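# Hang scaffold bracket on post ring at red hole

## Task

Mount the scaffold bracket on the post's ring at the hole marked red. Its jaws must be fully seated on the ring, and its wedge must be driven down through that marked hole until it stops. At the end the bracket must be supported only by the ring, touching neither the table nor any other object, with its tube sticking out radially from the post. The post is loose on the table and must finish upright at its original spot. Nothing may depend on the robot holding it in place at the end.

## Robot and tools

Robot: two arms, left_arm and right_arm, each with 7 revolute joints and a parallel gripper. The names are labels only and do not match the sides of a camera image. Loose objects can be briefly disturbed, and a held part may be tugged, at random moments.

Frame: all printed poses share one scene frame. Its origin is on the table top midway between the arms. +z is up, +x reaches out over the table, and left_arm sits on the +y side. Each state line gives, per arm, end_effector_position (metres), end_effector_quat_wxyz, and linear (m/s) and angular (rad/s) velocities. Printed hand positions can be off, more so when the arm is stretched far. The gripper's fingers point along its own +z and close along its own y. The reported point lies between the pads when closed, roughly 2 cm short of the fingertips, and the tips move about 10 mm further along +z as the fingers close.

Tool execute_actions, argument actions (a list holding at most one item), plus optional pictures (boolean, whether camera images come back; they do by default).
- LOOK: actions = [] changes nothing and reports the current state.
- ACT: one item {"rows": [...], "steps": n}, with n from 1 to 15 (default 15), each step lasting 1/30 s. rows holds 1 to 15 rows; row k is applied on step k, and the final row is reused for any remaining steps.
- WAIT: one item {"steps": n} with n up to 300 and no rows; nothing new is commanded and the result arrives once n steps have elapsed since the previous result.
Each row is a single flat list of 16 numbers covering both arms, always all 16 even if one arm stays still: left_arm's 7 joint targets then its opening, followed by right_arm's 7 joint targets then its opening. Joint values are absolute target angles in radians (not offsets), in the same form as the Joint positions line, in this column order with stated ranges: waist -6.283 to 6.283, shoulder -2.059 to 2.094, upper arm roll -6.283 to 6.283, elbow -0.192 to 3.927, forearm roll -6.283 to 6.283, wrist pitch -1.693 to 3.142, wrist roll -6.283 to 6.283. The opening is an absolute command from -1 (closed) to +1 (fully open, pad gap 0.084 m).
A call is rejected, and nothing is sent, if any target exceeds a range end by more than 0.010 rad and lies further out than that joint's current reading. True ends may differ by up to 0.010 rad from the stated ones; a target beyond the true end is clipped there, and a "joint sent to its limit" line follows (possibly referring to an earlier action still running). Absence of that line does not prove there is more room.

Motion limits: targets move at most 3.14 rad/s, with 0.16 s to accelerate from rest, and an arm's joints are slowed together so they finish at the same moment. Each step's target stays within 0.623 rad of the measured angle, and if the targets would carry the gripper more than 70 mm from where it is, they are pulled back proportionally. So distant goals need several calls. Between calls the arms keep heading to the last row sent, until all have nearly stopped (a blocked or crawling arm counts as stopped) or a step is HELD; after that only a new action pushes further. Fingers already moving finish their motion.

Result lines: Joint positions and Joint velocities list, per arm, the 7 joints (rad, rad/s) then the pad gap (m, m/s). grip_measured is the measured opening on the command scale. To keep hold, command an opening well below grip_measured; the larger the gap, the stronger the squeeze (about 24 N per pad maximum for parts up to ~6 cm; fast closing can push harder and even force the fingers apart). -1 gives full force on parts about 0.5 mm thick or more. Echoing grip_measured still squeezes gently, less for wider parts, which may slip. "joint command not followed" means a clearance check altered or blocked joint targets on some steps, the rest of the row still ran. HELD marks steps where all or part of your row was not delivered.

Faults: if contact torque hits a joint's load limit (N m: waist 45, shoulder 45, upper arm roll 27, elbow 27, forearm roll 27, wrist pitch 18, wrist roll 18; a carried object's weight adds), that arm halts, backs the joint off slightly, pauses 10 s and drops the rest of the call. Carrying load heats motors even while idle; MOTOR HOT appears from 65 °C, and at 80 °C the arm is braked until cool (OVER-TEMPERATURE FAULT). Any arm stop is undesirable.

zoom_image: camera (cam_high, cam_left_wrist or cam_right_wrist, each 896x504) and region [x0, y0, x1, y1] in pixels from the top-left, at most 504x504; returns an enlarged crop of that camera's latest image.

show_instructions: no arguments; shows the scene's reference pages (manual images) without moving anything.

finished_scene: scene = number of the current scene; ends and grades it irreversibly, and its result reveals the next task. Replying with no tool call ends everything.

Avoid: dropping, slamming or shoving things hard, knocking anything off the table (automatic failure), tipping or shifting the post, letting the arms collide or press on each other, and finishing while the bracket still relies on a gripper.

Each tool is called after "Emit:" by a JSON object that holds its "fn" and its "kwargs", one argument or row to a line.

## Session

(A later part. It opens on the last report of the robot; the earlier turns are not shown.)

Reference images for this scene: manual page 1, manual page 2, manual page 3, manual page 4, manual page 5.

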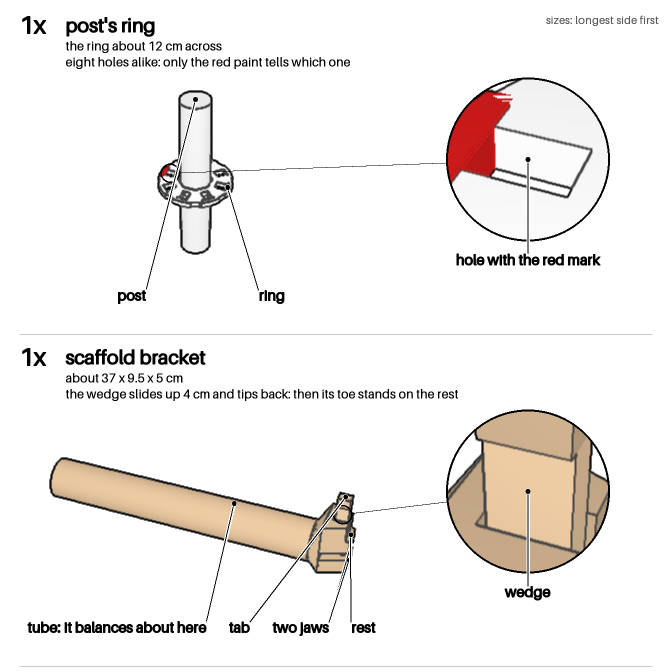

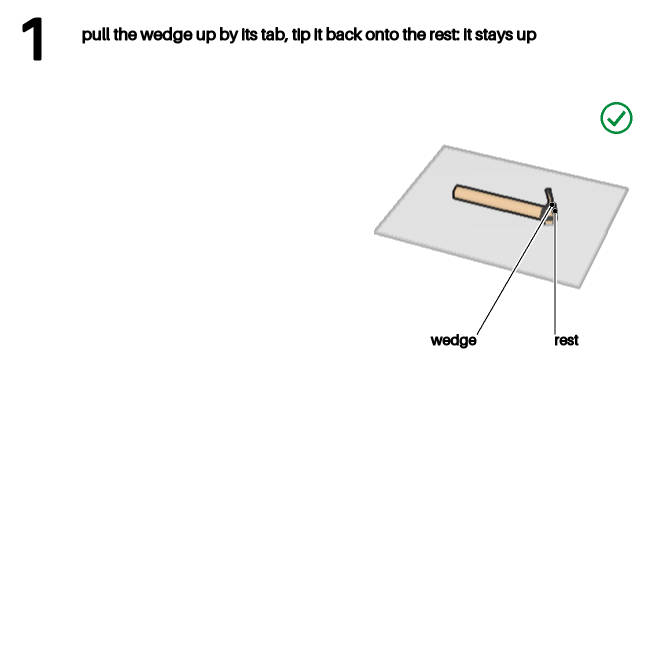

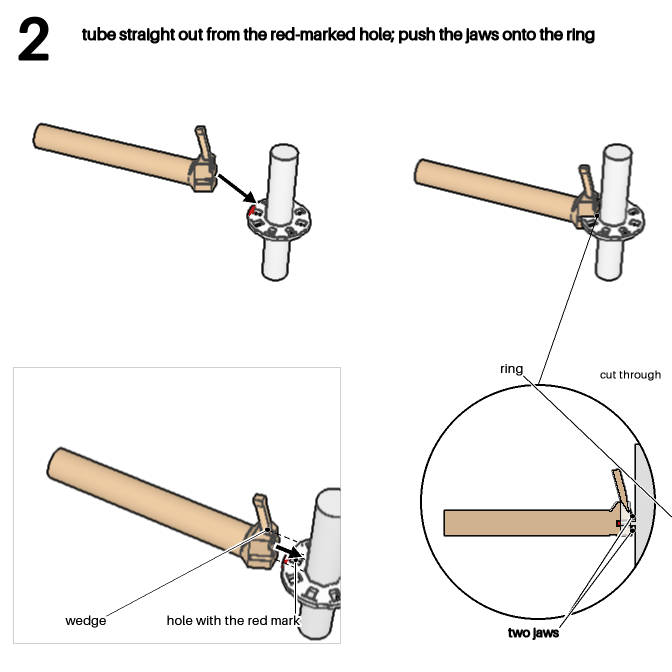

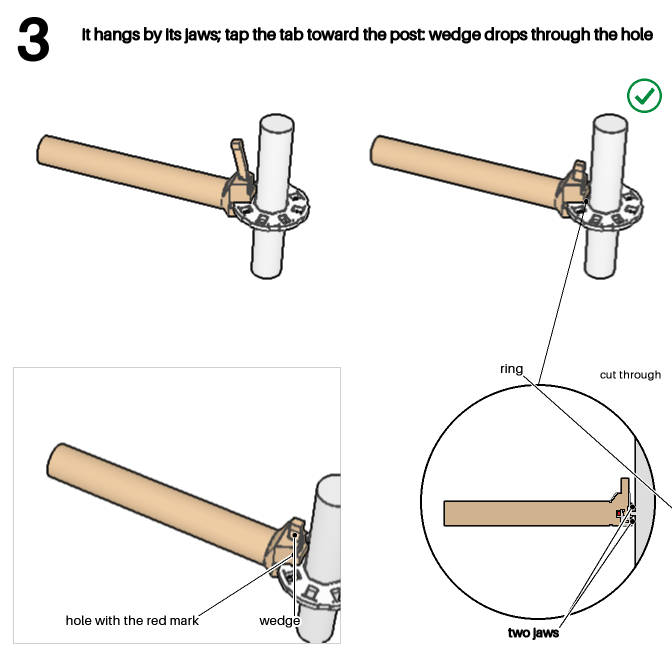

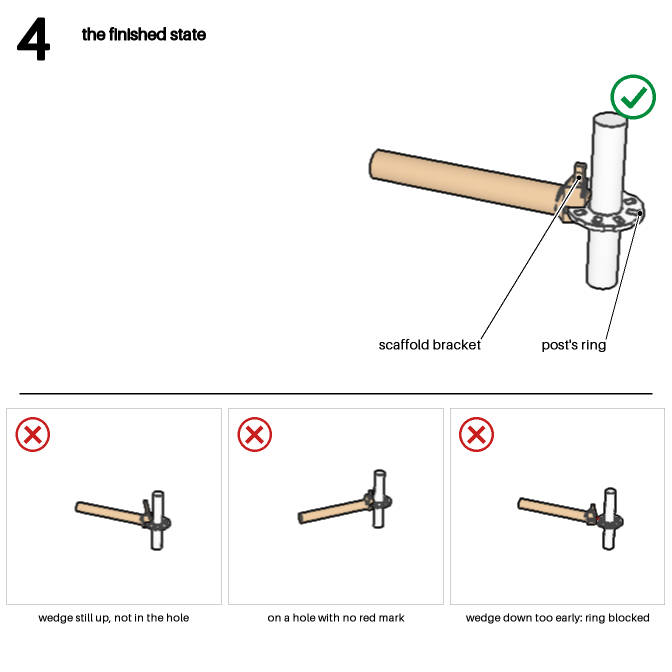

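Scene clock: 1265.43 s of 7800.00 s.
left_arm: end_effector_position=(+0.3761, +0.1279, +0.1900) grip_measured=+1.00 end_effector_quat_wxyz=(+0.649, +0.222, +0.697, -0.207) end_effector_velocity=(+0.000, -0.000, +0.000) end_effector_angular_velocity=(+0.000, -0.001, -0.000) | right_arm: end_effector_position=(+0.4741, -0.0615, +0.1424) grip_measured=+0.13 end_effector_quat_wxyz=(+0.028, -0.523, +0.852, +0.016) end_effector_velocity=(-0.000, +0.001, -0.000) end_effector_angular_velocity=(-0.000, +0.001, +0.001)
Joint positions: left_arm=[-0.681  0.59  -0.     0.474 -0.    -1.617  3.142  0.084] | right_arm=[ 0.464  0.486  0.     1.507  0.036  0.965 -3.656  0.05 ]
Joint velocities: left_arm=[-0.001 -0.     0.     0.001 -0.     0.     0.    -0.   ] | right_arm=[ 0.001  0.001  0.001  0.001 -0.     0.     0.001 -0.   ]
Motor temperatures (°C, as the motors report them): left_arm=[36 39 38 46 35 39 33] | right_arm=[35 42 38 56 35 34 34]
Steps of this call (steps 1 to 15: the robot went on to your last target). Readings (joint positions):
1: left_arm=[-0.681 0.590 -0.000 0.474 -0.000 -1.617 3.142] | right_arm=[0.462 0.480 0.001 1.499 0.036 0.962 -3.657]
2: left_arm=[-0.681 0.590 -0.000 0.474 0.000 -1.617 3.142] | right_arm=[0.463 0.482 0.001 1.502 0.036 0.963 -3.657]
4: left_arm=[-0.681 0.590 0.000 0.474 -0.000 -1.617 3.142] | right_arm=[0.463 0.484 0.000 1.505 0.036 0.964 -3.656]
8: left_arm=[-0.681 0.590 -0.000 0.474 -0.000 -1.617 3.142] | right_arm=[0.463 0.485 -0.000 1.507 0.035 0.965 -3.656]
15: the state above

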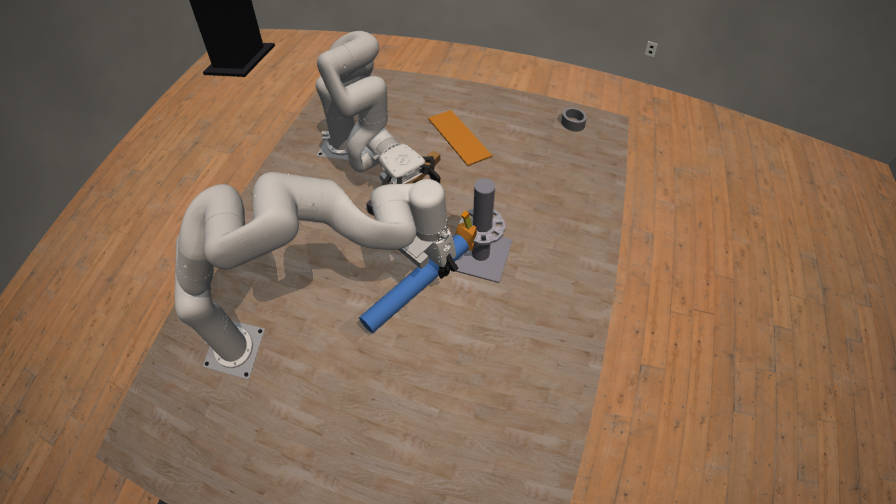

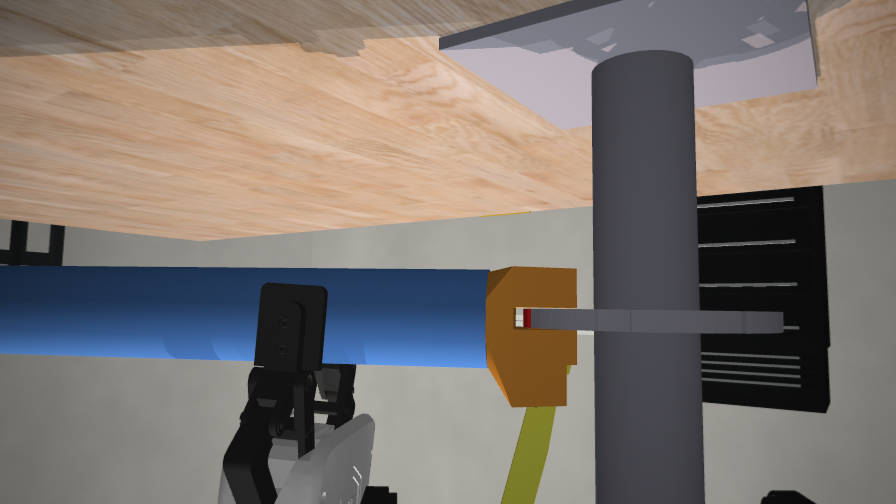

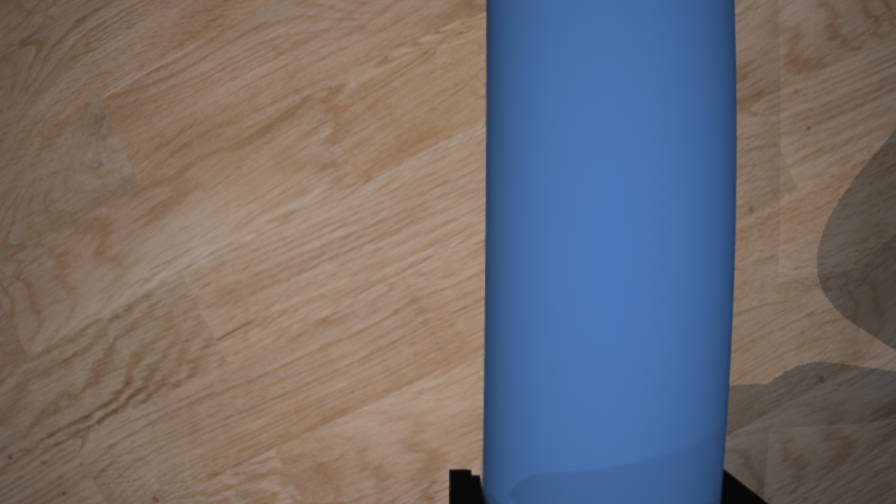

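Emit:
{"fn": "zoom_image", "kwargs": {
  "camera": "cam_left_wrist",
  "region": [480, 270, 620, 370]
}}

Region (480, 270, 620, 370) of cam_left_wrist's 896x504 image, scaled by 3.600, with more detail than that image has; it fills the top 360 rows of this view, and the rest is white.

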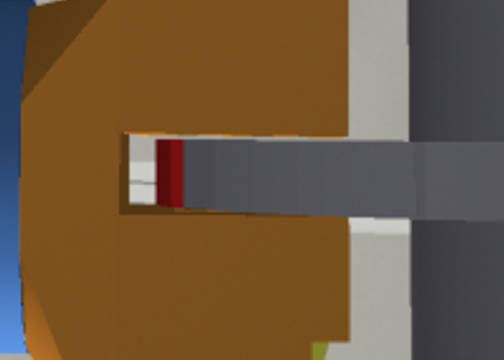

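Emit:
{"fn": "execute_actions", "kwargs": {
  "actions": [
    {"rows": [[-0.681,0.5904,0,0.4736,0,-1.6168,3.1416,1,0.4638,0.4863,0,1.5087,0.0355,0.9657,-3.6554,-0.6],[-0.681,0.5904,0,0.4736,0,-1.6168,3.1416,1,0.4640,0.4871,0,1.5099,0.0355,0.9661,-3.6552,-0.6],[-0.681,0.5904,0,0.4736,0,-1.6168,3.1416,1,0.4643,0.4881,0,1.5115,0.0355,0.9667,-3.6549,-0.6],[-0.681,0.5904,0,0.4736,0,-1.6168,3.1416,1,0.4646,0.4893,0,1.5134,0.0354,0.9673,-3.6546,-0.6],[-0.681,0.5904,0,0.4736,0,-1.6168,3.1416,1,0.4650,0.4907,0,1.5154,0.0354,0.9681,-3.6542,-0.6],[-0.681,0.5904,0,0.4736,0,-1.6168,3.1416,1,0.4654,0.4921,0,1.5176,0.0354,0.9689,-3.6538,-0.6],[-0.681,0.5904,0,0.4736,0,-1.6168,3.1416,1,0.4658,0.4935,0,1.5199,0.0354,0.9696,-3.6534,-0.6],[-0.681,0.5904,0,0.4736,0,-1.6168,3.1416,1,0.4662,0.4949,0,1.5221,0.0354,0.9704,-3.6530,-0.6],[-0.681,0.5904,0,0.4736,0,-1.6168,3.1416,1,0.4666,0.4963,0,1.5241,0.0354,0.9712,-3.6526,-0.6],[-0.681,0.5904,0,0.4736,0,-1.6168,3.1416,1,0.4669,0.4975,0,1.5260,0.0353,0.9718,-3.6523,-0.6],[-0.681,0.5904,0,0.4736,0,-1.6168,3.1416,1,0.4672,0.4985,0,1.5276,0.0353,0.9724,-3.6520,-0.6],[-0.681,0.5904,0,0.4736,0,-1.6168,3.1416,1,0.4674,0.4993,0,1.5288,0.0353,0.9728,-3.6518,-0.6],[-0.681,0.5904,0,0.4736,0,-1.6168,3.1416,1,0.4676,0.5000,0,1.5299,0.0353,0.9732,-3.6516,-0.6]], "steps": 15}
  ],
  "pictures": false
}}

Emit:
{"fn": "execute_actions", "kwargs": {
  "actions": [
    {"steps": 12}
  ]
}}

Emit:
{"fn": "zoom_image", "kwargs": {
  "camera": "cam_left_wrist",
  "region": [480, 270, 620, 370]
}}

Scene clock: 1292.40 s of 7800.00 s.
left_arm: end_effector_position=(+0.3761, +0.1279, +0.1900) grip_measured=+1.00 end_effector_quat_wxyz=(+0.649, +0.222, +0.697, -0.207) end_effector_velocity=(+0.000, +0.000, +0.000) end_effector_angular_velocity=(+0.000, -0.000, +0.000) | right_arm: end_effector_position=(+0.4759, -0.0574, +0.1423) grip_measured=+0.13 end_effector_quat_wxyz=(+0.027, -0.523, +0.852, +0.016) end_effector_velocity=(+0.001, -0.001, -0.002) end_effector_angular_velocity=(-0.012, +0.010, -0.002)
Joint positions: left_arm=[-0.681  0.59  -0.     0.474 -0.    -1.617  3.142  0.084] | right_arm=[ 0.467  0.499  0.     1.528  0.035  0.973 -3.652  0.05 ]
Joint velocities: left_arm=[ 0.  0.  0.  0.  0. -0.  0. -0.] | right_arm=[ 0.003  0.014 -0.004  0.02  -0.002  0.021  0.002 -0.001]
Motor temperatures (°C, as the motors report them): left_arm=[36 39 38 46 35 39 33] | right_arm=[35 43 38 56 35 34 34]
Steps of this call (steps 1 to 15: the robot went on to your last target; steps 16 to 90: nothing new was sent; then 23.47 s passed at rest; steps 91 to 105: all 15 steps of this action). Readings (joint positions):
91: left_arm=[-0.681 0.590 -0.000 0.474 -0.000 -1.617 3.142] | right_arm=[0.464 0.486 -0.000 1.508 0.035 0.965 -3.656]
92: left_arm=[-0.681 0.590 -0.000 0.474 0.000 -1.617 3.142] | right_arm=[0.464 0.486 -0.000 1.508 0.035 0.965 -3.656]
94: left_arm=[-0.681 0.590 -0.000 0.474 -0.000 -1.617 3.142] | right_arm=[0.464 0.487 -0.000 1.509 0.035 0.966 -3.655]
98: left_arm=[-0.681 0.590 -0.000 0.474 -0.000 -1.617 3.142] | right_arm=[0.465 0.491 -0.000 1.516 0.035 0.968 -3.654]
105: the state above

Scene clock: 1292.80 s of 7800.00 s.
left_arm: end_effector_position=(+0.3761, +0.1279, +0.1900) grip_measured=+1.00 end_effector_quat_wxyz=(+0.649, +0.222, +0.697, -0.207) end_effector_velocity=(+0.000, +0.000, +0.000) end_effector_angular_velocity=(-0.001, +0.000, +0.001) | right_arm: end_effector_position=(+0.4761, -0.0574, +0.1421) grip_measured=+0.13 end_effector_quat_wxyz=(+0.027, -0.523, +0.852, +0.016) end_effector_velocity=(+0.000, -0.000, -0.000) end_effector_angular_velocity=(+0.001, +0.000, -0.001)
Joint positions: left_arm=[-0.681  0.59  -0.     0.474 -0.    -1.617  3.142  0.084] | right_arm=[ 0.467  0.5   -0.     1.529  0.035  0.974 -3.652  0.05 ]
Joint velocities: left_arm=[ 0.001 -0.    -0.     0.     0.     0.    -0.001  0.   ] | right_arm=[-0.001  0.001 -0.     0.001  0.001 -0.     0.     0.   ]
Motor temperatures (°C, as the motors report them): left_arm=[36 39 38 46 35 39 33] | right_arm=[35 43 38 56 35 34 34]
Steps of this call (steps 1 to 12: the robot went on to your last target). Readings (joint positions):
1: left_arm=[-0.681 0.590 0.000 0.474 -0.000 -1.617 3.142] | right_arm=[0.467 0.499 -0.000 1.528 0.035 0.973 -3.652]
2: left_arm=[-0.681 0.590 0.000 0.474 -0.000 -1.617 3.142] | right_arm=[0.467 0.499 -0.000 1.528 0.035 0.973 -3.652]
4: left_arm=[-0.681 0.590 0.000 0.474 0.000 -1.617 3.142] | right_arm=[0.467 0.500 -0.000 1.529 0.035 0.974 -3.652]
8: left_arm=[-0.681 0.590 -0.000 0.474 -0.000 -1.617 3.142] | right_arm=[0.467 0.500 -0.000 1.529 0.035 0.974 -3.652]
12: the state above

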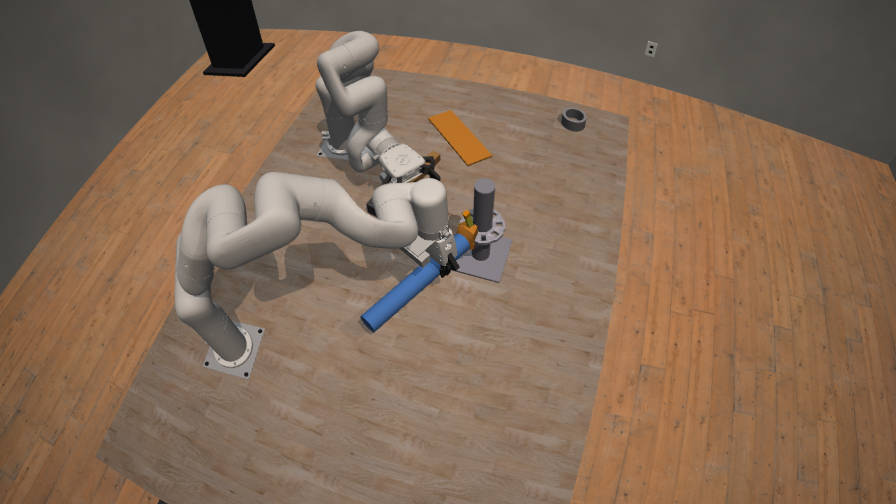

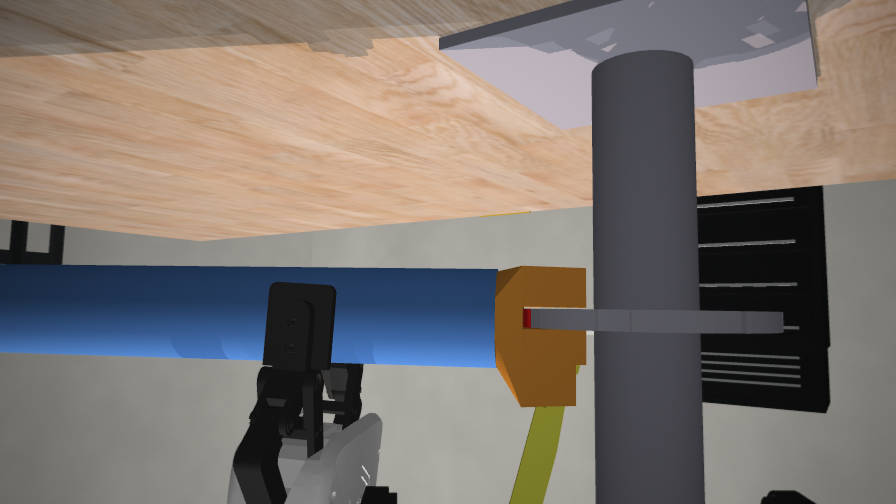

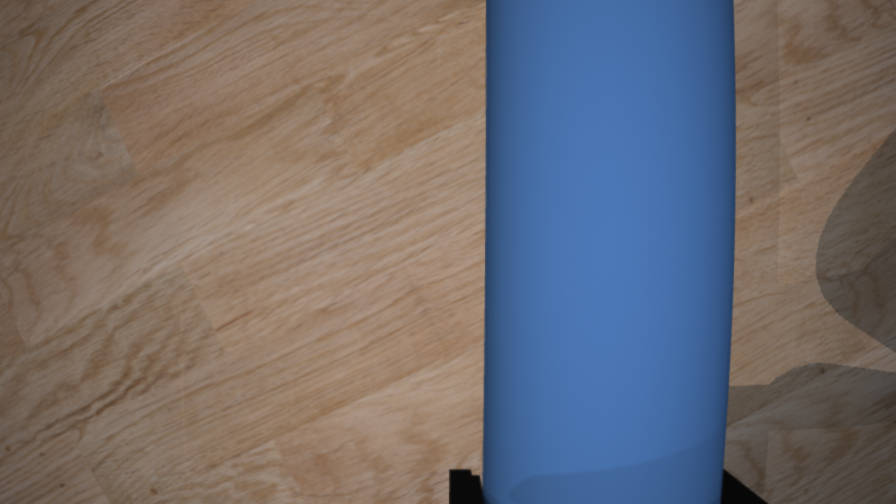

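Region (480, 270, 620, 370) of cam_left_wrist's 896x504 image, scaled by 3.600, with more detail than that image has; it fills the top 360 rows of this view, and the rest is white.

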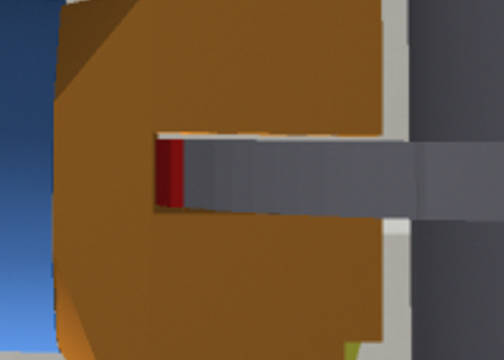

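Emit:
{"fn": "execute_actions", "kwargs": {
  "actions": [
    {"rows": [[-0.681,0.5904,0,0.4736,0,-1.6168,3.1416,1,0.4675,0.4997,0,1.5290,0.0357,0.9721,-3.6520,-0.6],[-0.681,0.5904,0,0.4736,0,-1.6168,3.1416,1,0.4673,0.4989,0,1.5266,0.0369,0.9689,-3.6531,-0.6],[-0.681,0.5904,0,0.4736,0,-1.6168,3.1416,1,0.4669,0.4976,0,1.5229,0.0387,0.9641,-3.6547,-0.6],[-0.681,0.5904,0,0.4736,0,-1.6168,3.1416,1,0.4664,0.4960,0,1.5181,0.0410,0.9578,-3.6568,-0.6],[-0.681,0.5904,0,0.4736,0,-1.6168,3.1416,1,0.4658,0.4940,0,1.5124,0.0438,0.9505,-3.6594,-0.6],[-0.681,0.5904,0,0.4736,0,-1.6168,3.1416,1,0.4652,0.4919,0,1.5062,0.0468,0.9424,-3.6621,-0.6],[-0.681,0.5904,0,0.4736,0,-1.6168,3.1416,1,0.4645,0.4896,0,1.4996,0.0500,0.9338,-3.6651,-0.6],[-0.681,0.5904,0,0.4736,0,-1.6168,3.1416,1,0.4639,0.4874,0,1.4929,0.0533,0.9250,-3.6680,-0.6],[-0.681,0.5904,0,0.4736,0,-1.6168,3.1416,1,0.4632,0.4851,0,1.4863,0.0565,0.9164,-3.6710,-0.6],[-0.681,0.5904,0,0.4736,0,-1.6168,3.1416,1,0.4626,0.4830,0,1.4801,0.0595,0.9083,-3.6737,-0.6],[-0.681,0.5904,0,0.4736,0,-1.6168,3.1416,1,0.4620,0.4810,0,1.4744,0.0623,0.9010,-3.6763,-0.6],[-0.681,0.5904,0,0.4736,0,-1.6168,3.1416,1,0.4615,0.4794,0,1.4696,0.0646,0.8947,-3.6784,-0.6],[-0.681,0.5904,0,0.4736,0,-1.6168,3.1416,1,0.4611,0.4781,0,1.4659,0.0664,0.8899,-3.6800,-0.6],[-0.681,0.5904,0,0.4736,0,-1.6168,3.1416,1,0.4609,0.4773,0,1.4635,0.0676,0.8867,-3.6811,-0.6],[-0.681,0.5904,0,0.4736,0,-1.6168,3.1416,1,0.4608,0.4770,0,1.4626,0.0680,0.8856,-3.6815,-0.6]], "steps": 15}
  ],
  "pictures": false
}}

Emit:
{"fn": "execute_actions", "kwargs": {
  "actions": [
    {"steps": 15}
  ]
}}

Emit:
{"fn": "zoom_image", "kwargs": {
  "camera": "cam_left_wrist",
  "region": [480, 270, 620, 370]
}}

Scene clock: 1361.30 s of 7800.00 s.
left_arm: end_effector_position=(+0.3761, +0.1279, +0.1900) grip_measured=+1.00 end_effector_quat_wxyz=(+0.649, +0.222, +0.697, -0.207) end_effector_velocity=(+0.000, -0.001, +0.000) end_effector_angular_velocity=(-0.000, -0.001, -0.001) | right_arm: end_effector_position=(+0.4765, -0.0572, +0.1371) grip_measured=+0.13 end_effector_quat_wxyz=(+0.045, -0.523, +0.851, +0.027) end_effector_velocity=(+0.001, -0.001, -0.011) end_effector_angular_velocity=(+0.076, -0.043, -0.001)
Joint positions: left_arm=[-0.681  0.59   0.     0.474  0.    -1.617  3.142  0.084] | right_arm=[ 0.462  0.481 -0.     1.473  0.063  0.9   -3.677  0.05 ]
Joint velocities: left_arm=[-0.001 -0.     0.     0.001  0.     0.     0.     0.   ] | right_arm=[-0.012 -0.038  0.    -0.118  0.057 -0.156 -0.051  0.   ]
Motor temperatures (°C, as the motors report them): left_arm=[36 39 38 45 35 39 33] | right_arm=[35 43 38 59 35 36 34]
Steps of this call (steps 1 to 15: the robot went on to your last target; steps 16 to 90: nothing new was sent; then 65.00 s passed at rest; steps 91 to 105: all 15 steps of this action). Readings (joint positions):
91: left_arm=[-0.681 0.590 0.000 0.474 -0.000 -1.617 3.142] | right_arm=[0.468 0.500 -0.000 1.530 0.035 0.973 -3.652]
92: left_arm=[-0.681 0.590 0.000 0.474 -0.000 -1.617 3.142] | right_arm=[0.468 0.500 -0.000 1.530 0.035 0.973 -3.652]
94: left_arm=[-0.681 0.590 0.000 0.474 0.000 -1.617 3.142] | right_arm=[0.467 0.499 -0.000 1.527 0.037 0.970 -3.653]
98: left_arm=[-0.681 0.590 -0.000 0.474 0.000 -1.617 3.142] | right_arm=[0.466 0.494 -0.000 1.512 0.044 0.950 -3.660]
105: the state above

Scene clock: 1361.80 s of 7800.00 s.
left_arm: end_effector_position=(+0.3761, +0.1279, +0.1900) grip_measured=+1.00 end_effector_quat_wxyz=(+0.649, +0.222, +0.697, -0.207) end_effector_velocity=(-0.000, +0.000, -0.000) end_effector_angular_velocity=(+0.001, +0.000, +0.000) | right_arm: end_effector_position=(+0.4768, -0.0568, +0.1368) grip_measured=+0.13 end_effector_quat_wxyz=(+0.050, -0.523, +0.851, +0.029) end_effector_velocity=(-0.000, -0.000, -0.000) end_effector_angular_velocity=(-0.000, +0.000, +0.001)
Joint positions: left_arm=[-0.681  0.59   0.     0.474 -0.    -1.617  3.142  0.084] | right_arm=[ 0.461  0.477 -0.     1.463  0.068  0.885 -3.681  0.05 ]
Joint velocities: left_arm=[-0.     0.     0.001 -0.001  0.    -0.     0.     0.   ] | right_arm=[-0.     0.     0.001 -0.001  0.    -0.    -0.001  0.   ]
Motor temperatures (°C, as the motors report them): left_arm=[36 39 38 45 35 39 33] | right_arm=[35 43 38 59 35 36 34]
Steps of this call (steps 1 to 15: the robot went on to your last target). Readings (joint positions):
1: left_arm=[-0.681 0.590 -0.000 0.474 -0.000 -1.617 3.142] | right_arm=[0.461 0.479 -0.000 1.470 0.064 0.895 -3.678]
2: left_arm=[-0.681 0.590 -0.000 0.474 0.000 -1.617 3.142] | right_arm=[0.461 0.478 -0.000 1.467 0.065 0.893 -3.679]
4: left_arm=[-0.681 0.590 -0.000 0.474 0.000 -1.617 3.142] | right_arm=[0.461 0.477 -0.000 1.465 0.067 0.889 -3.681]
8: left_arm=[-0.681 0.590 -0.000 0.474 0.000 -1.617 3.142] | right_arm=[0.461 0.477 -0.000 1.464 0.068 0.886 -3.681]
15: the state above

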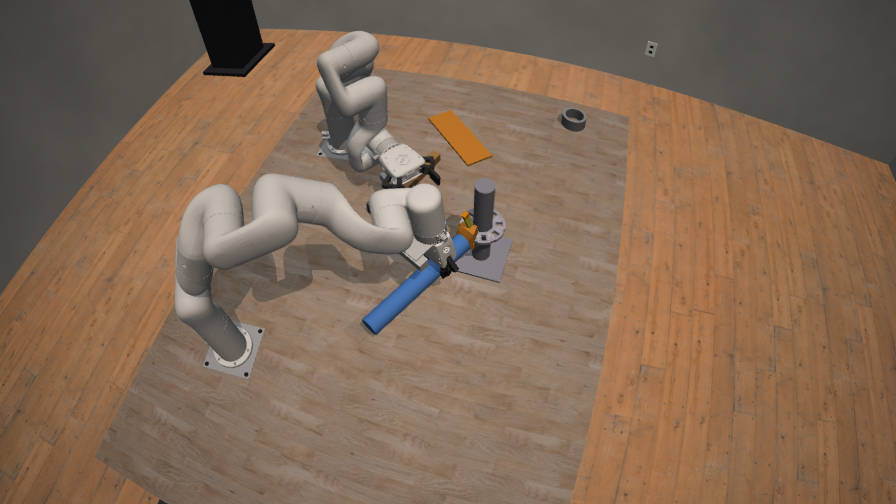

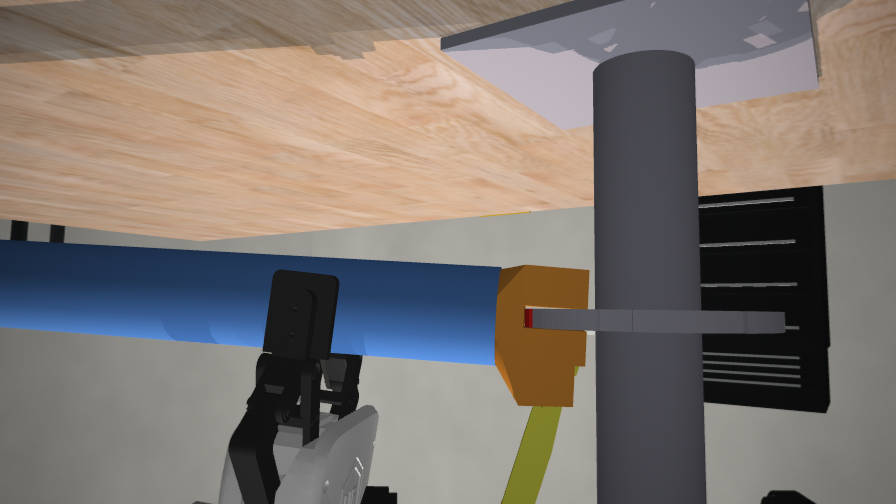

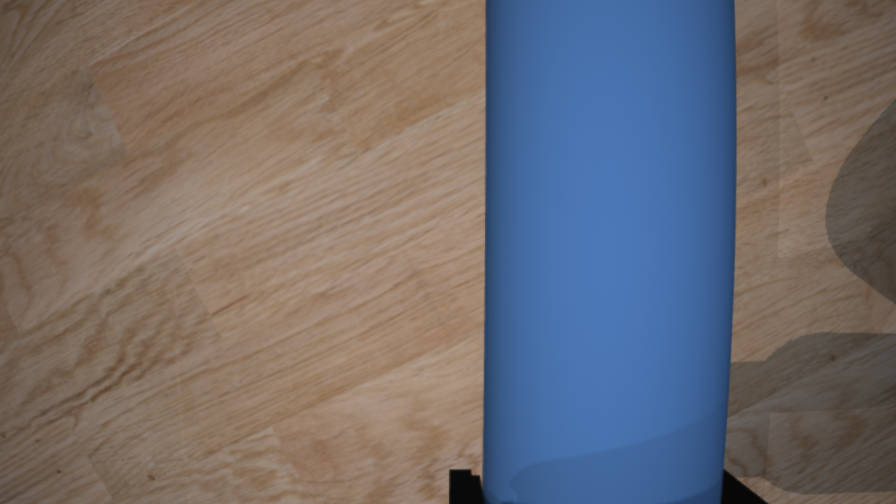

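Region (480, 270, 620, 370) of cam_left_wrist's 896x504 image, scaled by 3.600, with more detail than that image has; it fills the top 360 rows of this view, and the rest is white.

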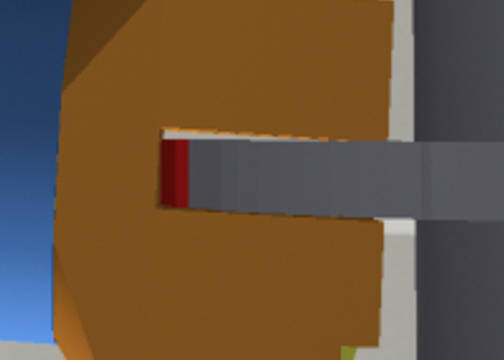

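Emit:
{"fn": "execute_actions", "kwargs": {
  "actions": [
    {"rows": [[-0.681,0.5904,0,0.4736,0,-1.6168,3.1416,1,0.4608,0.4770,0,1.4630,0.0680,0.8856,-3.6815,-0.3],[-0.681,0.5904,0,0.4736,0,-1.6168,3.1416,1,0.4608,0.4770,0,1.4630,0.0680,0.8856,-3.6815,-0.1],[-0.681,0.5904,0,0.4736,0,-1.6168,3.1416,1,0.4608,0.4770,0,1.4630,0.0680,0.8856,-3.6815,0.0],[-0.681,0.5904,0,0.4736,0,-1.6168,3.1416,1,0.4608,0.4770,0,1.4630,0.0680,0.8856,-3.6815,0.06],[-0.681,0.5904,0,0.4736,0,-1.6168,3.1416,1,0.4608,0.4770,0,1.4630,0.0680,0.8856,-3.6815,0.1],[-0.681,0.5904,0,0.4736,0,-1.6168,3.1416,1,0.4608,0.4770,0,1.4630,0.0680,0.8856,-3.6815,0.13],[-0.681,0.5904,0,0.4736,0,-1.6168,3.1416,1,0.4608,0.4770,0,1.4630,0.0680,0.8856,-3.6815,0.16],[-0.681,0.5904,0,0.4736,0,-1.6168,3.1416,1,0.4608,0.4770,0,1.4630,0.0680,0.8856,-3.6815,0.19],[-0.681,0.5904,0,0.4736,0,-1.6168,3.1416,1,0.4608,0.4770,0,1.4630,0.0680,0.8856,-3.6815,0.22],[-0.681,0.5904,0,0.4736,0,-1.6168,3.1416,1,0.4608,0.4770,0,1.4630,0.0680,0.8856,-3.6815,0.26],[-0.681,0.5904,0,0.4736,0,-1.6168,3.1416,1,0.4608,0.4770,0,1.4630,0.0680,0.8856,-3.6815,0.32],[-0.681,0.5904,0,0.4736,0,-1.6168,3.1416,1,0.4608,0.4770,0,1.4630,0.0680,0.8856,-3.6815,0.4],[-0.681,0.5904,0,0.4736,0,-1.6168,3.1416,1,0.4608,0.4770,0,1.4630,0.0680,0.8856,-3.6815,0.5],[-0.681,0.5904,0,0.4736,0,-1.6168,3.1416,1,0.4608,0.4770,0,1.4630,0.0680,0.8856,-3.6815,0.6],[-0.681,0.5904,0,0.4736,0,-1.6168,3.1416,1,0.4608,0.4770,0,1.4630,0.0680,0.8856,-3.6815,0.7]], "steps": 15}
  ],
  "pictures": false
}}

Emit:
{"fn": "execute_actions", "kwargs": {
  "actions": [
    {"steps": 15}
  ]
}}

Emit:
{"fn": "zoom_image", "kwargs": {
  "camera": "cam_left_wrist",
  "region": [480, 270, 620, 370]
}}

Scene clock: 1383.70 s of 7800.00 s.
left_arm: end_effector_position=(+0.3761, +0.1279, +0.1900) grip_measured=+1.00 end_effector_quat_wxyz=(+0.649, +0.222, +0.697, -0.207) end_effector_velocity=(+0.000, +0.000, -0.000) end_effector_angular_velocity=(+0.000, -0.000, +0.000) | right_arm: end_effector_position=(+0.4769, -0.0551, +0.1384) grip_measured=+0.62 end_effector_quat_wxyz=(+0.052, -0.523, +0.850, +0.030) end_effector_velocity=(-0.002, -0.024, -0.025) end_effector_angular_velocity=(-0.042, +0.043, -0.027)
Joint positions: left_arm=[-0.681  0.59  -0.     0.474  0.    -1.617  3.142  0.084] | right_arm=[ 0.462  0.475  0.001  1.465  0.068  0.884 -3.681  0.07 ]
Joint velocities: left_arm=[-0.     0.     0.001 -0.     0.    -0.     0.     0.   ] | right_arm=[-0.011  0.02  -0.019 -0.027 -0.002  0.012  0.001  0.121]
Motor temperatures (°C, as the motors report them): left_arm=[36 39 38 45 35 39 33] | right_arm=[35 43 38 57 35 35 34]
Steps of this call (steps 1 to 15: the robot went on to your last target; steps 16 to 90: nothing new was sent; then 18.40 s passed at rest; steps 91 to 105: all 15 steps of this action). Readings (joint positions):
91: left_arm=[-0.681 0.590 -0.000 0.474 -0.000 -1.617 3.142] | right_arm=[0.461 0.477 -0.000 1.463 0.068 0.886 -3.681]
92: left_arm=[-0.681 0.590 0.000 0.474 -0.000 -1.617 3.142] | right_arm=[0.461 0.477 -0.000 1.463 0.068 0.886 -3.681]
94: left_arm=[-0.681 0.590 0.000 0.474 0.000 -1.617 3.142] | right_arm=[0.461 0.477 -0.000 1.463 0.068 0.886 -3.682]
98: left_arm=[-0.681 0.590 -0.000 0.474 -0.000 -1.617 3.142] | right_arm=[0.461 0.477 0.001 1.464 0.069 0.884 -3.681]
105: the state above

Scene clock: 1384.20 s of 7800.00 s.
left_arm: end_effector_position=(+0.3761, +0.1279, +0.1900) grip_measured=+1.00 end_effector_quat_wxyz=(+0.649, +0.222, +0.697, -0.207) end_effector_velocity=(-0.000, +0.000, -0.000) end_effector_angular_velocity=(+0.001, +0.001, -0.000) | right_arm: end_effector_position=(+0.4765, -0.0568, +0.1365) grip_measured=+0.70 end_effector_quat_wxyz=(+0.049, -0.523, +0.850, +0.029) end_effector_velocity=(-0.000, -0.000, -0.001) end_effector_angular_velocity=(-0.001, +0.002, -0.000)
Joint positions: left_arm=[-0.681  0.59   0.     0.474 -0.    -1.617  3.142  0.084] | right_arm=[ 0.461  0.477  0.     1.463  0.068  0.886 -3.681  0.073]
Joint velocities: left_arm=[ 0.     0.    -0.    -0.001 -0.     0.    -0.    -0.   ] | right_arm=[-0.     0.001  0.    -0.001  0.     0.     0.     0.   ]
Motor temperatures (°C, as the motors report them): left_arm=[36 39 38 45 35 39 33] | right_arm=[35 43 38 57 35 35 34]
Steps of this call (steps 1 to 15: the robot went on to your last target). Readings (joint positions):
1: left_arm=[-0.681 0.590 -0.000 0.474 0.000 -1.617 3.142] | right_arm=[0.461 0.476 0.001 1.464 0.068 0.885 -3.681]
2: left_arm=[-0.681 0.590 0.000 0.474 -0.000 -1.617 3.142] | right_arm=[0.461 0.476 0.000 1.464 0.068 0.885 -3.681]
4: left_arm=[-0.681 0.590 0.000 0.474 -0.000 -1.617 3.142] | right_arm=[0.461 0.477 0.000 1.464 0.068 0.885 -3.681]
8: left_arm=[-0.681 0.590 0.000 0.474 -0.000 -1.617 3.142] | right_arm=[0.461 0.477 0.000 1.463 0.068 0.885 -3.681]
15: the state above
All arms were judged still, so your last target was given up. Only a new action makes them travel on or press farther. Fingers that are still opening or closing keep moving.

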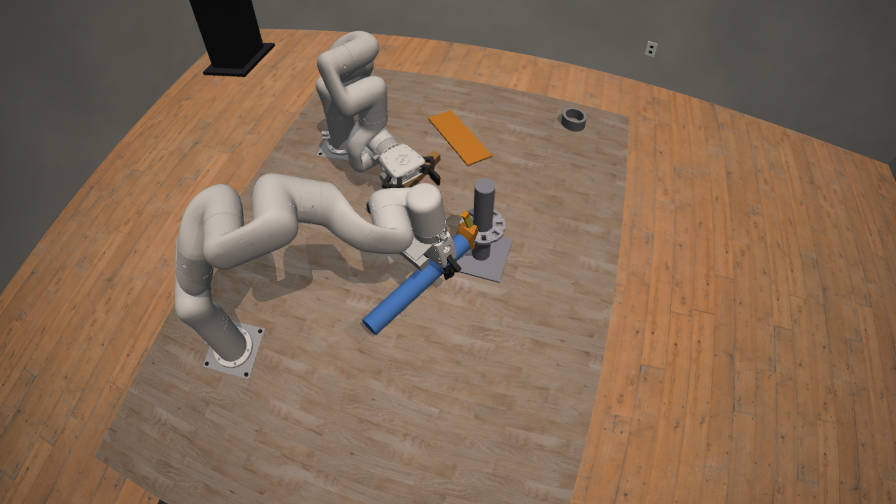

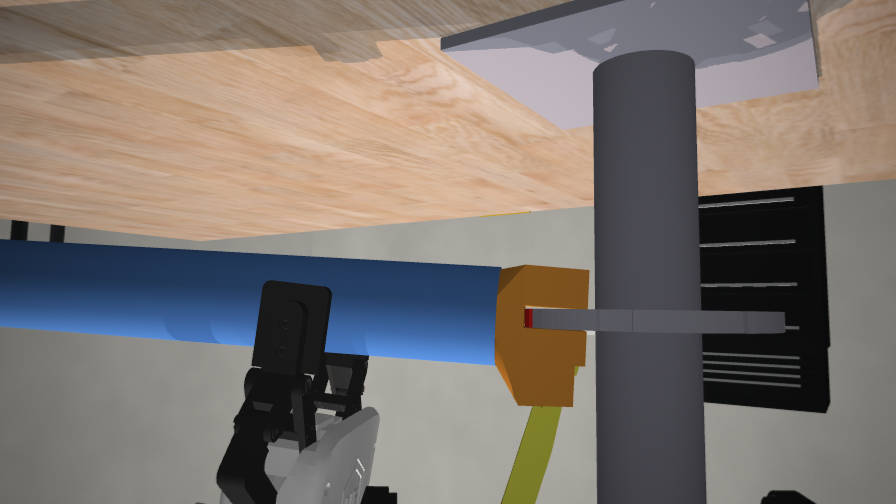

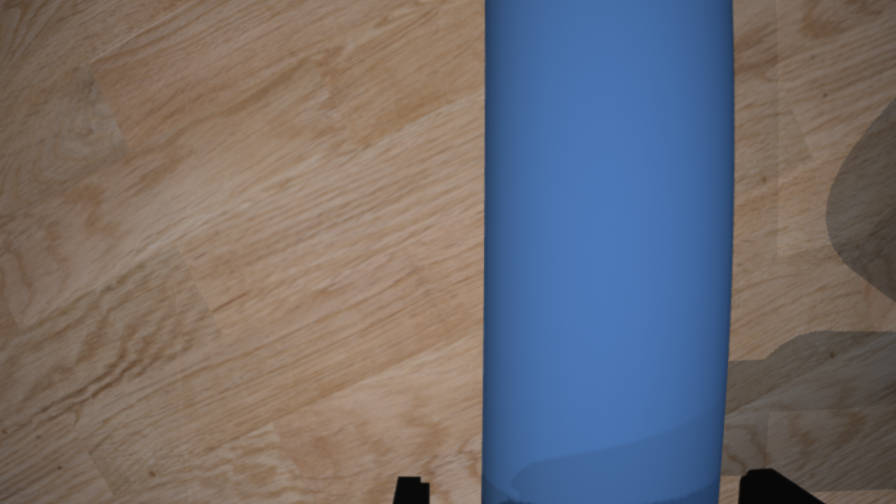

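Region (480, 270, 620, 370) of cam_left_wrist's 896x504 image, scaled by 3.600, with more detail than that image has; it fills the top 360 rows of this view, and the rest is white.

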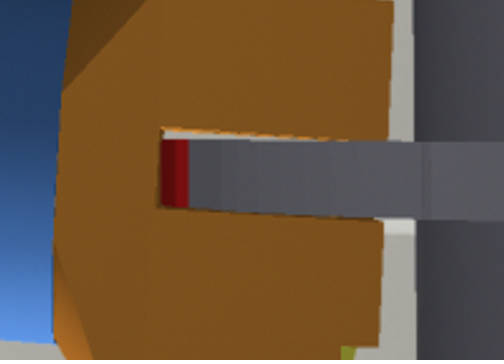

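Emit:
{"fn": "execute_actions", "kwargs": {
  "actions": [
    {"rows": [[-0.681,0.5904,0,0.4736,0,-1.6168,3.1416,1,0.4613,0.4752,0,1.4634,0.0671,0.8853,-3.6805,0.7],[-0.681,0.5904,0,0.4736,0,-1.6168,3.1416,1,0.4626,0.4700,0,1.4645,0.0647,0.8845,-3.6775,0.7],[-0.681,0.5904,0,0.4736,0,-1.6168,3.1416,1,0.4647,0.4620,0,1.4663,0.0609,0.8832,-3.6730,0.7],[-0.681,0.5904,0,0.4736,0,-1.6168,3.1416,1,0.4674,0.4517,0,1.4686,0.0561,0.8815,-3.6671,0.7],[-0.681,0.5904,0,0.4736,0,-1.6168,3.1416,1,0.4706,0.4396,0,1.4712,0.0504,0.8795,-3.6603,0.7],[-0.681,0.5904,0,0.4736,0,-1.6168,3.1416,1,0.4741,0.4262,0,1.4742,0.0441,0.8774,-3.6527,0.7],[-0.681,0.5904,0,0.4736,0,-1.6168,3.1416,1,0.4778,0.4120,0,1.4773,0.0374,0.8751,-3.6446,0.7],[-0.681,0.5904,0,0.4736,0,-1.6168,3.1416,1,0.4816,0.3976,0,1.4805,0.0306,0.8727,-3.6365,0.7],[-0.681,0.5904,0,0.4736,0,-1.6168,3.1416,1,0.4853,0.3834,0,1.4836,0.0239,0.8704,-3.6284,0.7],[-0.681,0.5904,0,0.4736,0,-1.6168,3.1416,1,0.4888,0.3700,0,1.4866,0.0176,0.8683,-3.6208,0.7],[-0.681,0.5904,0,0.4736,0,-1.6168,3.1416,1,0.4920,0.3579,0,1.4892,0.0119,0.8663,-3.6140,0.7],[-0.681,0.5904,0,0.4736,0,-1.6168,3.1416,1,0.4947,0.3476,0,1.4915,0.0071,0.8646,-3.6081,0.7],[-0.681,0.5904,0,0.4736,0,-1.6168,3.1416,1,0.4968,0.3396,0,1.4933,0.0033,0.8633,-3.6036,0.5],[-0.681,0.5904,0,0.4736,0,-1.6168,3.1416,1,0.4981,0.3344,0,1.4944,0.0009,0.8625,-3.6006,0.2],[-0.681,0.5904,0,0.4736,0,-1.6168,3.1416,1,0.4986,0.3326,0,1.4948,0.0,0.8622,-3.5996,-0.2]], "steps": 15}
  ],
  "pictures": false
}}

Emit:
{"fn": "execute_actions", "kwargs": {
  "actions": [
    {"rows": [[-0.681,0.5904,0,0.4736,0,-1.6168,3.1416,1,0.4986,0.3326,0,1.4948,0,0.8622,-3.5996,-0.5],[-0.681,0.5904,0,0.4736,0,-1.6168,3.1416,1,0.4989,0.3338,0,1.4966,0,0.8628,-3.5993,-0.8],[-0.681,0.5904,0,0.4736,0,-1.6168,3.1416,1,0.4996,0.3373,0,1.5017,0,0.8643,-3.5986,-1],[-0.681,0.5904,0,0.4736,0,-1.6168,3.1416,1,0.5007,0.3427,0,1.5095,0,0.8668,-3.5975,-1],[-0.681,0.5904,0,0.4736,0,-1.6168,3.1416,1,0.5021,0.3496,0,1.5196,0,0.8700,-3.5961,-1],[-0.681,0.5904,0,0.4736,0,-1.6168,3.1416,1,0.5038,0.3578,0,1.5315,0,0.8737,-3.5944,-1],[-0.681,0.5904,0,0.4736,0,-1.6168,3.1416,1,0.5056,0.3668,0,1.5446,0,0.8778,-3.5926,-1],[-0.681,0.5904,0,0.4736,0,-1.6168,3.1416,1,0.5076,0.3763,0,1.5584,0,0.8821,-3.5906,-1],[-0.681,0.5904,0,0.4736,0,-1.6168,3.1416,1,0.5096,0.3861,0,1.5726,0,0.8865,-3.5886,-1],[-0.681,0.5904,0,0.4736,0,-1.6168,3.1416,1,0.5116,0.3956,0,1.5864,0,0.8908,-3.5866,-1],[-0.681,0.5904,0,0.4736,0,-1.6168,3.1416,1,0.5134,0.4046,0,1.5995,0,0.8949,-3.5848,-1],[-0.681,0.5904,0,0.4736,0,-1.6168,3.1416,1,0.5151,0.4128,0,1.6114,0,0.8986,-3.5831,-1],[-0.681,0.5904,0,0.4736,0,-1.6168,3.1416,1,0.5165,0.4197,0,1.6215,0,0.9018,-3.5817,-1],[-0.681,0.5904,0,0.4736,0,-1.6168,3.1416,1,0.5176,0.4251,0,1.6293,0,0.9043,-3.5806,-1],[-0.681,0.5904,0,0.4736,0,-1.6168,3.1416,1,0.5186,0.4298,0,1.6362,0,0.9064,-3.5796,-1]], "steps": 15}
  ],
  "pictures": false
}}

Emit:
{"fn": "execute_actions", "kwargs": {
  "actions": [
    {"steps": 15}
  ]
}}

Scene clock: 1449.90 s of 7800.00 s.
left_arm: end_effector_position=(+0.3761, +0.1279, +0.1900) grip_measured=+1.00 end_effector_quat_wxyz=(+0.649, +0.222, +0.697, -0.207) end_effector_velocity=(+0.000, -0.000, +0.000) end_effector_angular_velocity=(-0.002, -0.001, -0.000) | right_arm: end_effector_position=(+0.4894, -0.0330, +0.2287) grip_measured=+0.30 end_effector_quat_wxyz=(+0.135, -0.518, +0.844, +0.016) end_effector_velocity=(+0.014, +0.047, +0.211) end_effector_angular_velocity=(+0.169, -0.349, -0.017)
Joint positions: left_arm=[-0.681  0.59   0.     0.474 -0.    -1.617  3.142  0.084] | right_arm=[ 0.493  0.354  0.001  1.492  0.011  0.866 -3.613  0.057]
Joint velocities: left_arm=[ 0.001 -0.    -0.001  0.001  0.    -0.    -0.     0.   ] | right_arm=[ 0.072 -0.274  0.002  0.064 -0.123 -0.043  0.148 -0.199]
Motor temperatures (°C, as the motors report them): left_arm=[36 39 38 45 35 39 33] | right_arm=[35 42 38 52 35 34 34]
Steps of this call (steps 1 to 90: nothing new was sent; then 62.20 s passed at rest; steps 91 to 105: all 15 steps of this action). Readings (joint positions):
91: left_arm=[-0.681 0.590 -0.000 0.474 -0.000 -1.617 3.142] | right_arm=[0.461 0.477 -0.000 1.463 0.068 0.886 -3.681]
92: left_arm=[-0.681 0.590 -0.000 0.474 0.000 -1.617 3.142] | right_arm=[0.461 0.477 -0.000 1.463 0.068 0.886 -3.681]
94: left_arm=[-0.681 0.590 -0.000 0.474 0.000 -1.617 3.142] | right_arm=[0.462 0.473 -0.000 1.463 0.065 0.885 -3.678]
98: left_arm=[-0.681 0.590 0.000 0.474 0.000 -1.617 3.142] | right_arm=[0.470 0.441 -0.000 1.470 0.050 0.880 -3.660]
105: the state above

Scene clock: 1450.40 s of 7800.00 s.
left_arm: end_effector_position=(+0.3761, +0.1279, +0.1900) grip_measured=+1.00 end_effector_quat_wxyz=(+0.649, +0.222, +0.697, -0.207) end_effector_velocity=(+0.000, +0.001, -0.000) end_effector_angular_velocity=(+0.001, +0.001, +0.001) | right_arm: end_effector_position=(+0.5007, -0.0095, +0.2435) grip_measured=-1.00 end_effector_quat_wxyz=(+0.148, -0.516, +0.843, +0.016) end_effector_velocity=(+0.028, +0.061, -0.001) end_effector_angular_velocity=(+0.012, +0.008, +0.005)
Joint positions: left_arm=[-0.681  0.59  -0.     0.474  0.    -1.617  3.142  0.084] | right_arm=[ 0.514  0.408  0.     1.603  0.     0.896 -3.584  0.   ]
Joint velocities: left_arm=[ 0.    -0.     0.001 -0.001  0.    -0.    -0.     0.   ] | right_arm=[0.046 0.218 0.002 0.317 0.    0.099 0.045 0.   ]
Motor temperatures (°C, as the motors report them): left_arm=[36 39 38 45 35 39 33] | right_arm=[35 42 38 52 35 34 34]
Steps of this call (steps 1 to 15: all 15 steps of this action). Readings (joint positions):
1: left_arm=[-0.681 0.590 -0.000 0.474 0.000 -1.617 3.142] | right_arm=[0.495 0.346 0.001 1.494 0.008 0.864 -3.609]
2: left_arm=[-0.681 0.590 -0.000 0.474 0.000 -1.617 3.142] | right_arm=[0.496 0.340 0.001 1.495 0.005 0.863 -3.606]
4: left_arm=[-0.681 0.590 0.000 0.474 0.000 -1.617 3.142] | right_arm=[0.498 0.337 0.000 1.497 0.002 0.864 -3.602]
8: left_arm=[-0.681 0.590 0.000 0.474 -0.000 -1.617 3.142] | right_arm=[0.502 0.353 -0.001 1.520 0.001 0.871 -3.597]
15: the state above

Scene clock: 1450.90 s of 7800.00 s.
left_arm: end_effector_position=(+0.3761, +0.1279, +0.1900) grip_measured=+1.00 end_effector_quat_wxyz=(+0.649, +0.222, +0.697, -0.207) end_effector_velocity=(+0.001, +0.000, +0.001) end_effector_angular_velocity=(-0.001, -0.001, +0.001) | right_arm: end_effector_position=(+0.5039, -0.0036, +0.2441) grip_measured=-1.00 end_effector_quat_wxyz=(+0.149, -0.516, +0.843, +0.017) end_effector_velocity=(+0.000, +0.000, -0.001) end_effector_angular_velocity=(-0.000, +0.001, -0.000)
Joint positions: left_arm=[-0.681  0.59   0.     0.474 -0.    -1.617  3.142  0.084] | right_arm=[ 0.519  0.43  -0.     1.636  0.     0.906 -3.58   0.   ]
Joint velocities: left_arm=[ 0.     0.     0.001  0.002 -0.     0.    -0.001  0.   ] | right_arm=[ 0.001  0.002 -0.     0.002  0.     0.     0.001  0.   ]
Motor temperatures (°C, as the motors report them): left_arm=[36 39 38 45 35 39 33] | right_arm=[35 42 38 52 35 34 34]
Steps of this call (steps 1 to 15: the robot went on to your last target). Readings (joint positions):
1: left_arm=[-0.681 0.590 0.000 0.474 -0.000 -1.617 3.142] | right_arm=[0.516 0.415 0.000 1.613 0.000 0.899 -3.583]
2: left_arm=[-0.681 0.590 0.000 0.474 -0.000 -1.617 3.142] | right_arm=[0.517 0.420 0.000 1.621 0.000 0.901 -3.582]
4: left_arm=[-0.681 0.590 0.000 0.474 0.000 -1.617 3.142] | right_arm=[0.518 0.426 0.000 1.629 0.000 0.904 -3.581]
8: left_arm=[-0.681 0.590 -0.000 0.474 -0.000 -1.617 3.142] | right_arm=[0.518 0.429 -0.000 1.635 0.000 0.906 -3.580]
15: the state above

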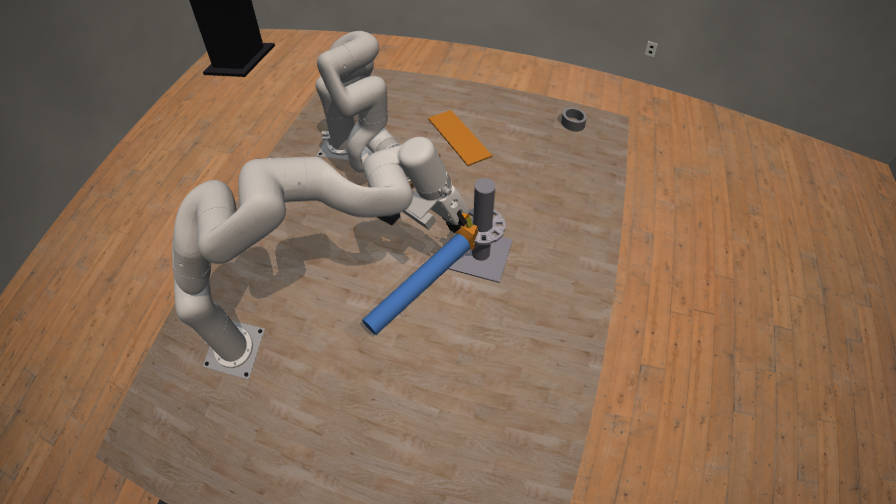

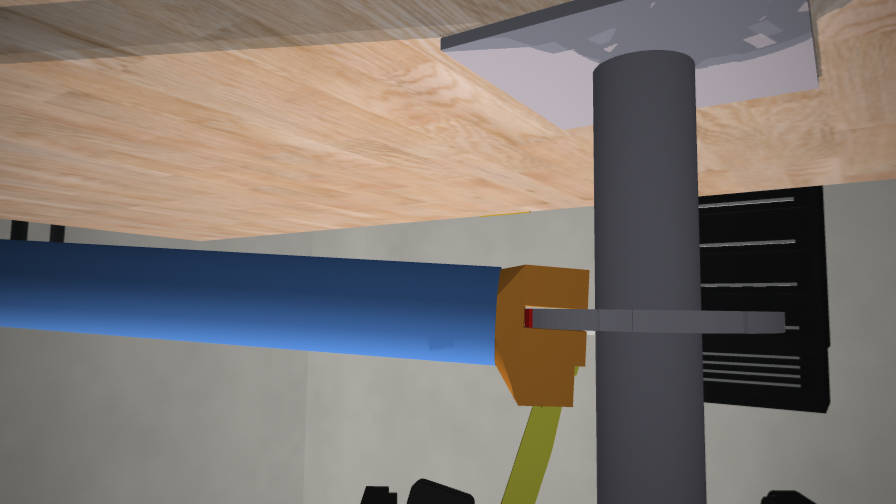

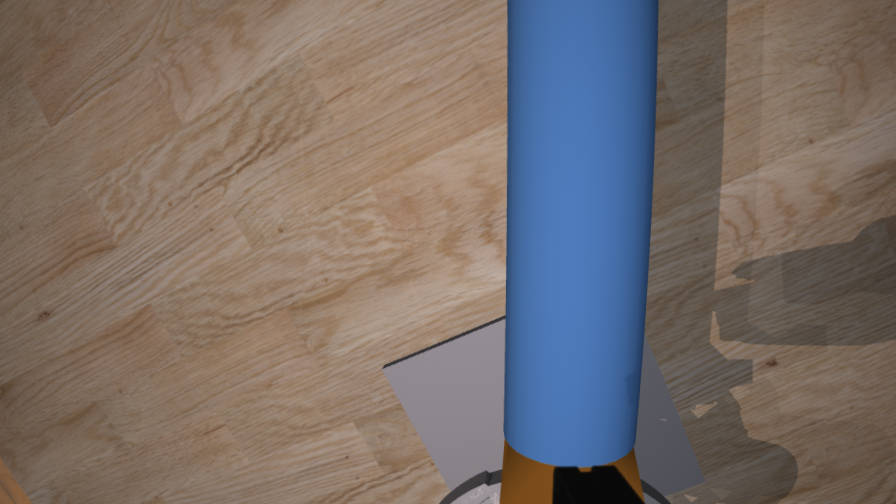

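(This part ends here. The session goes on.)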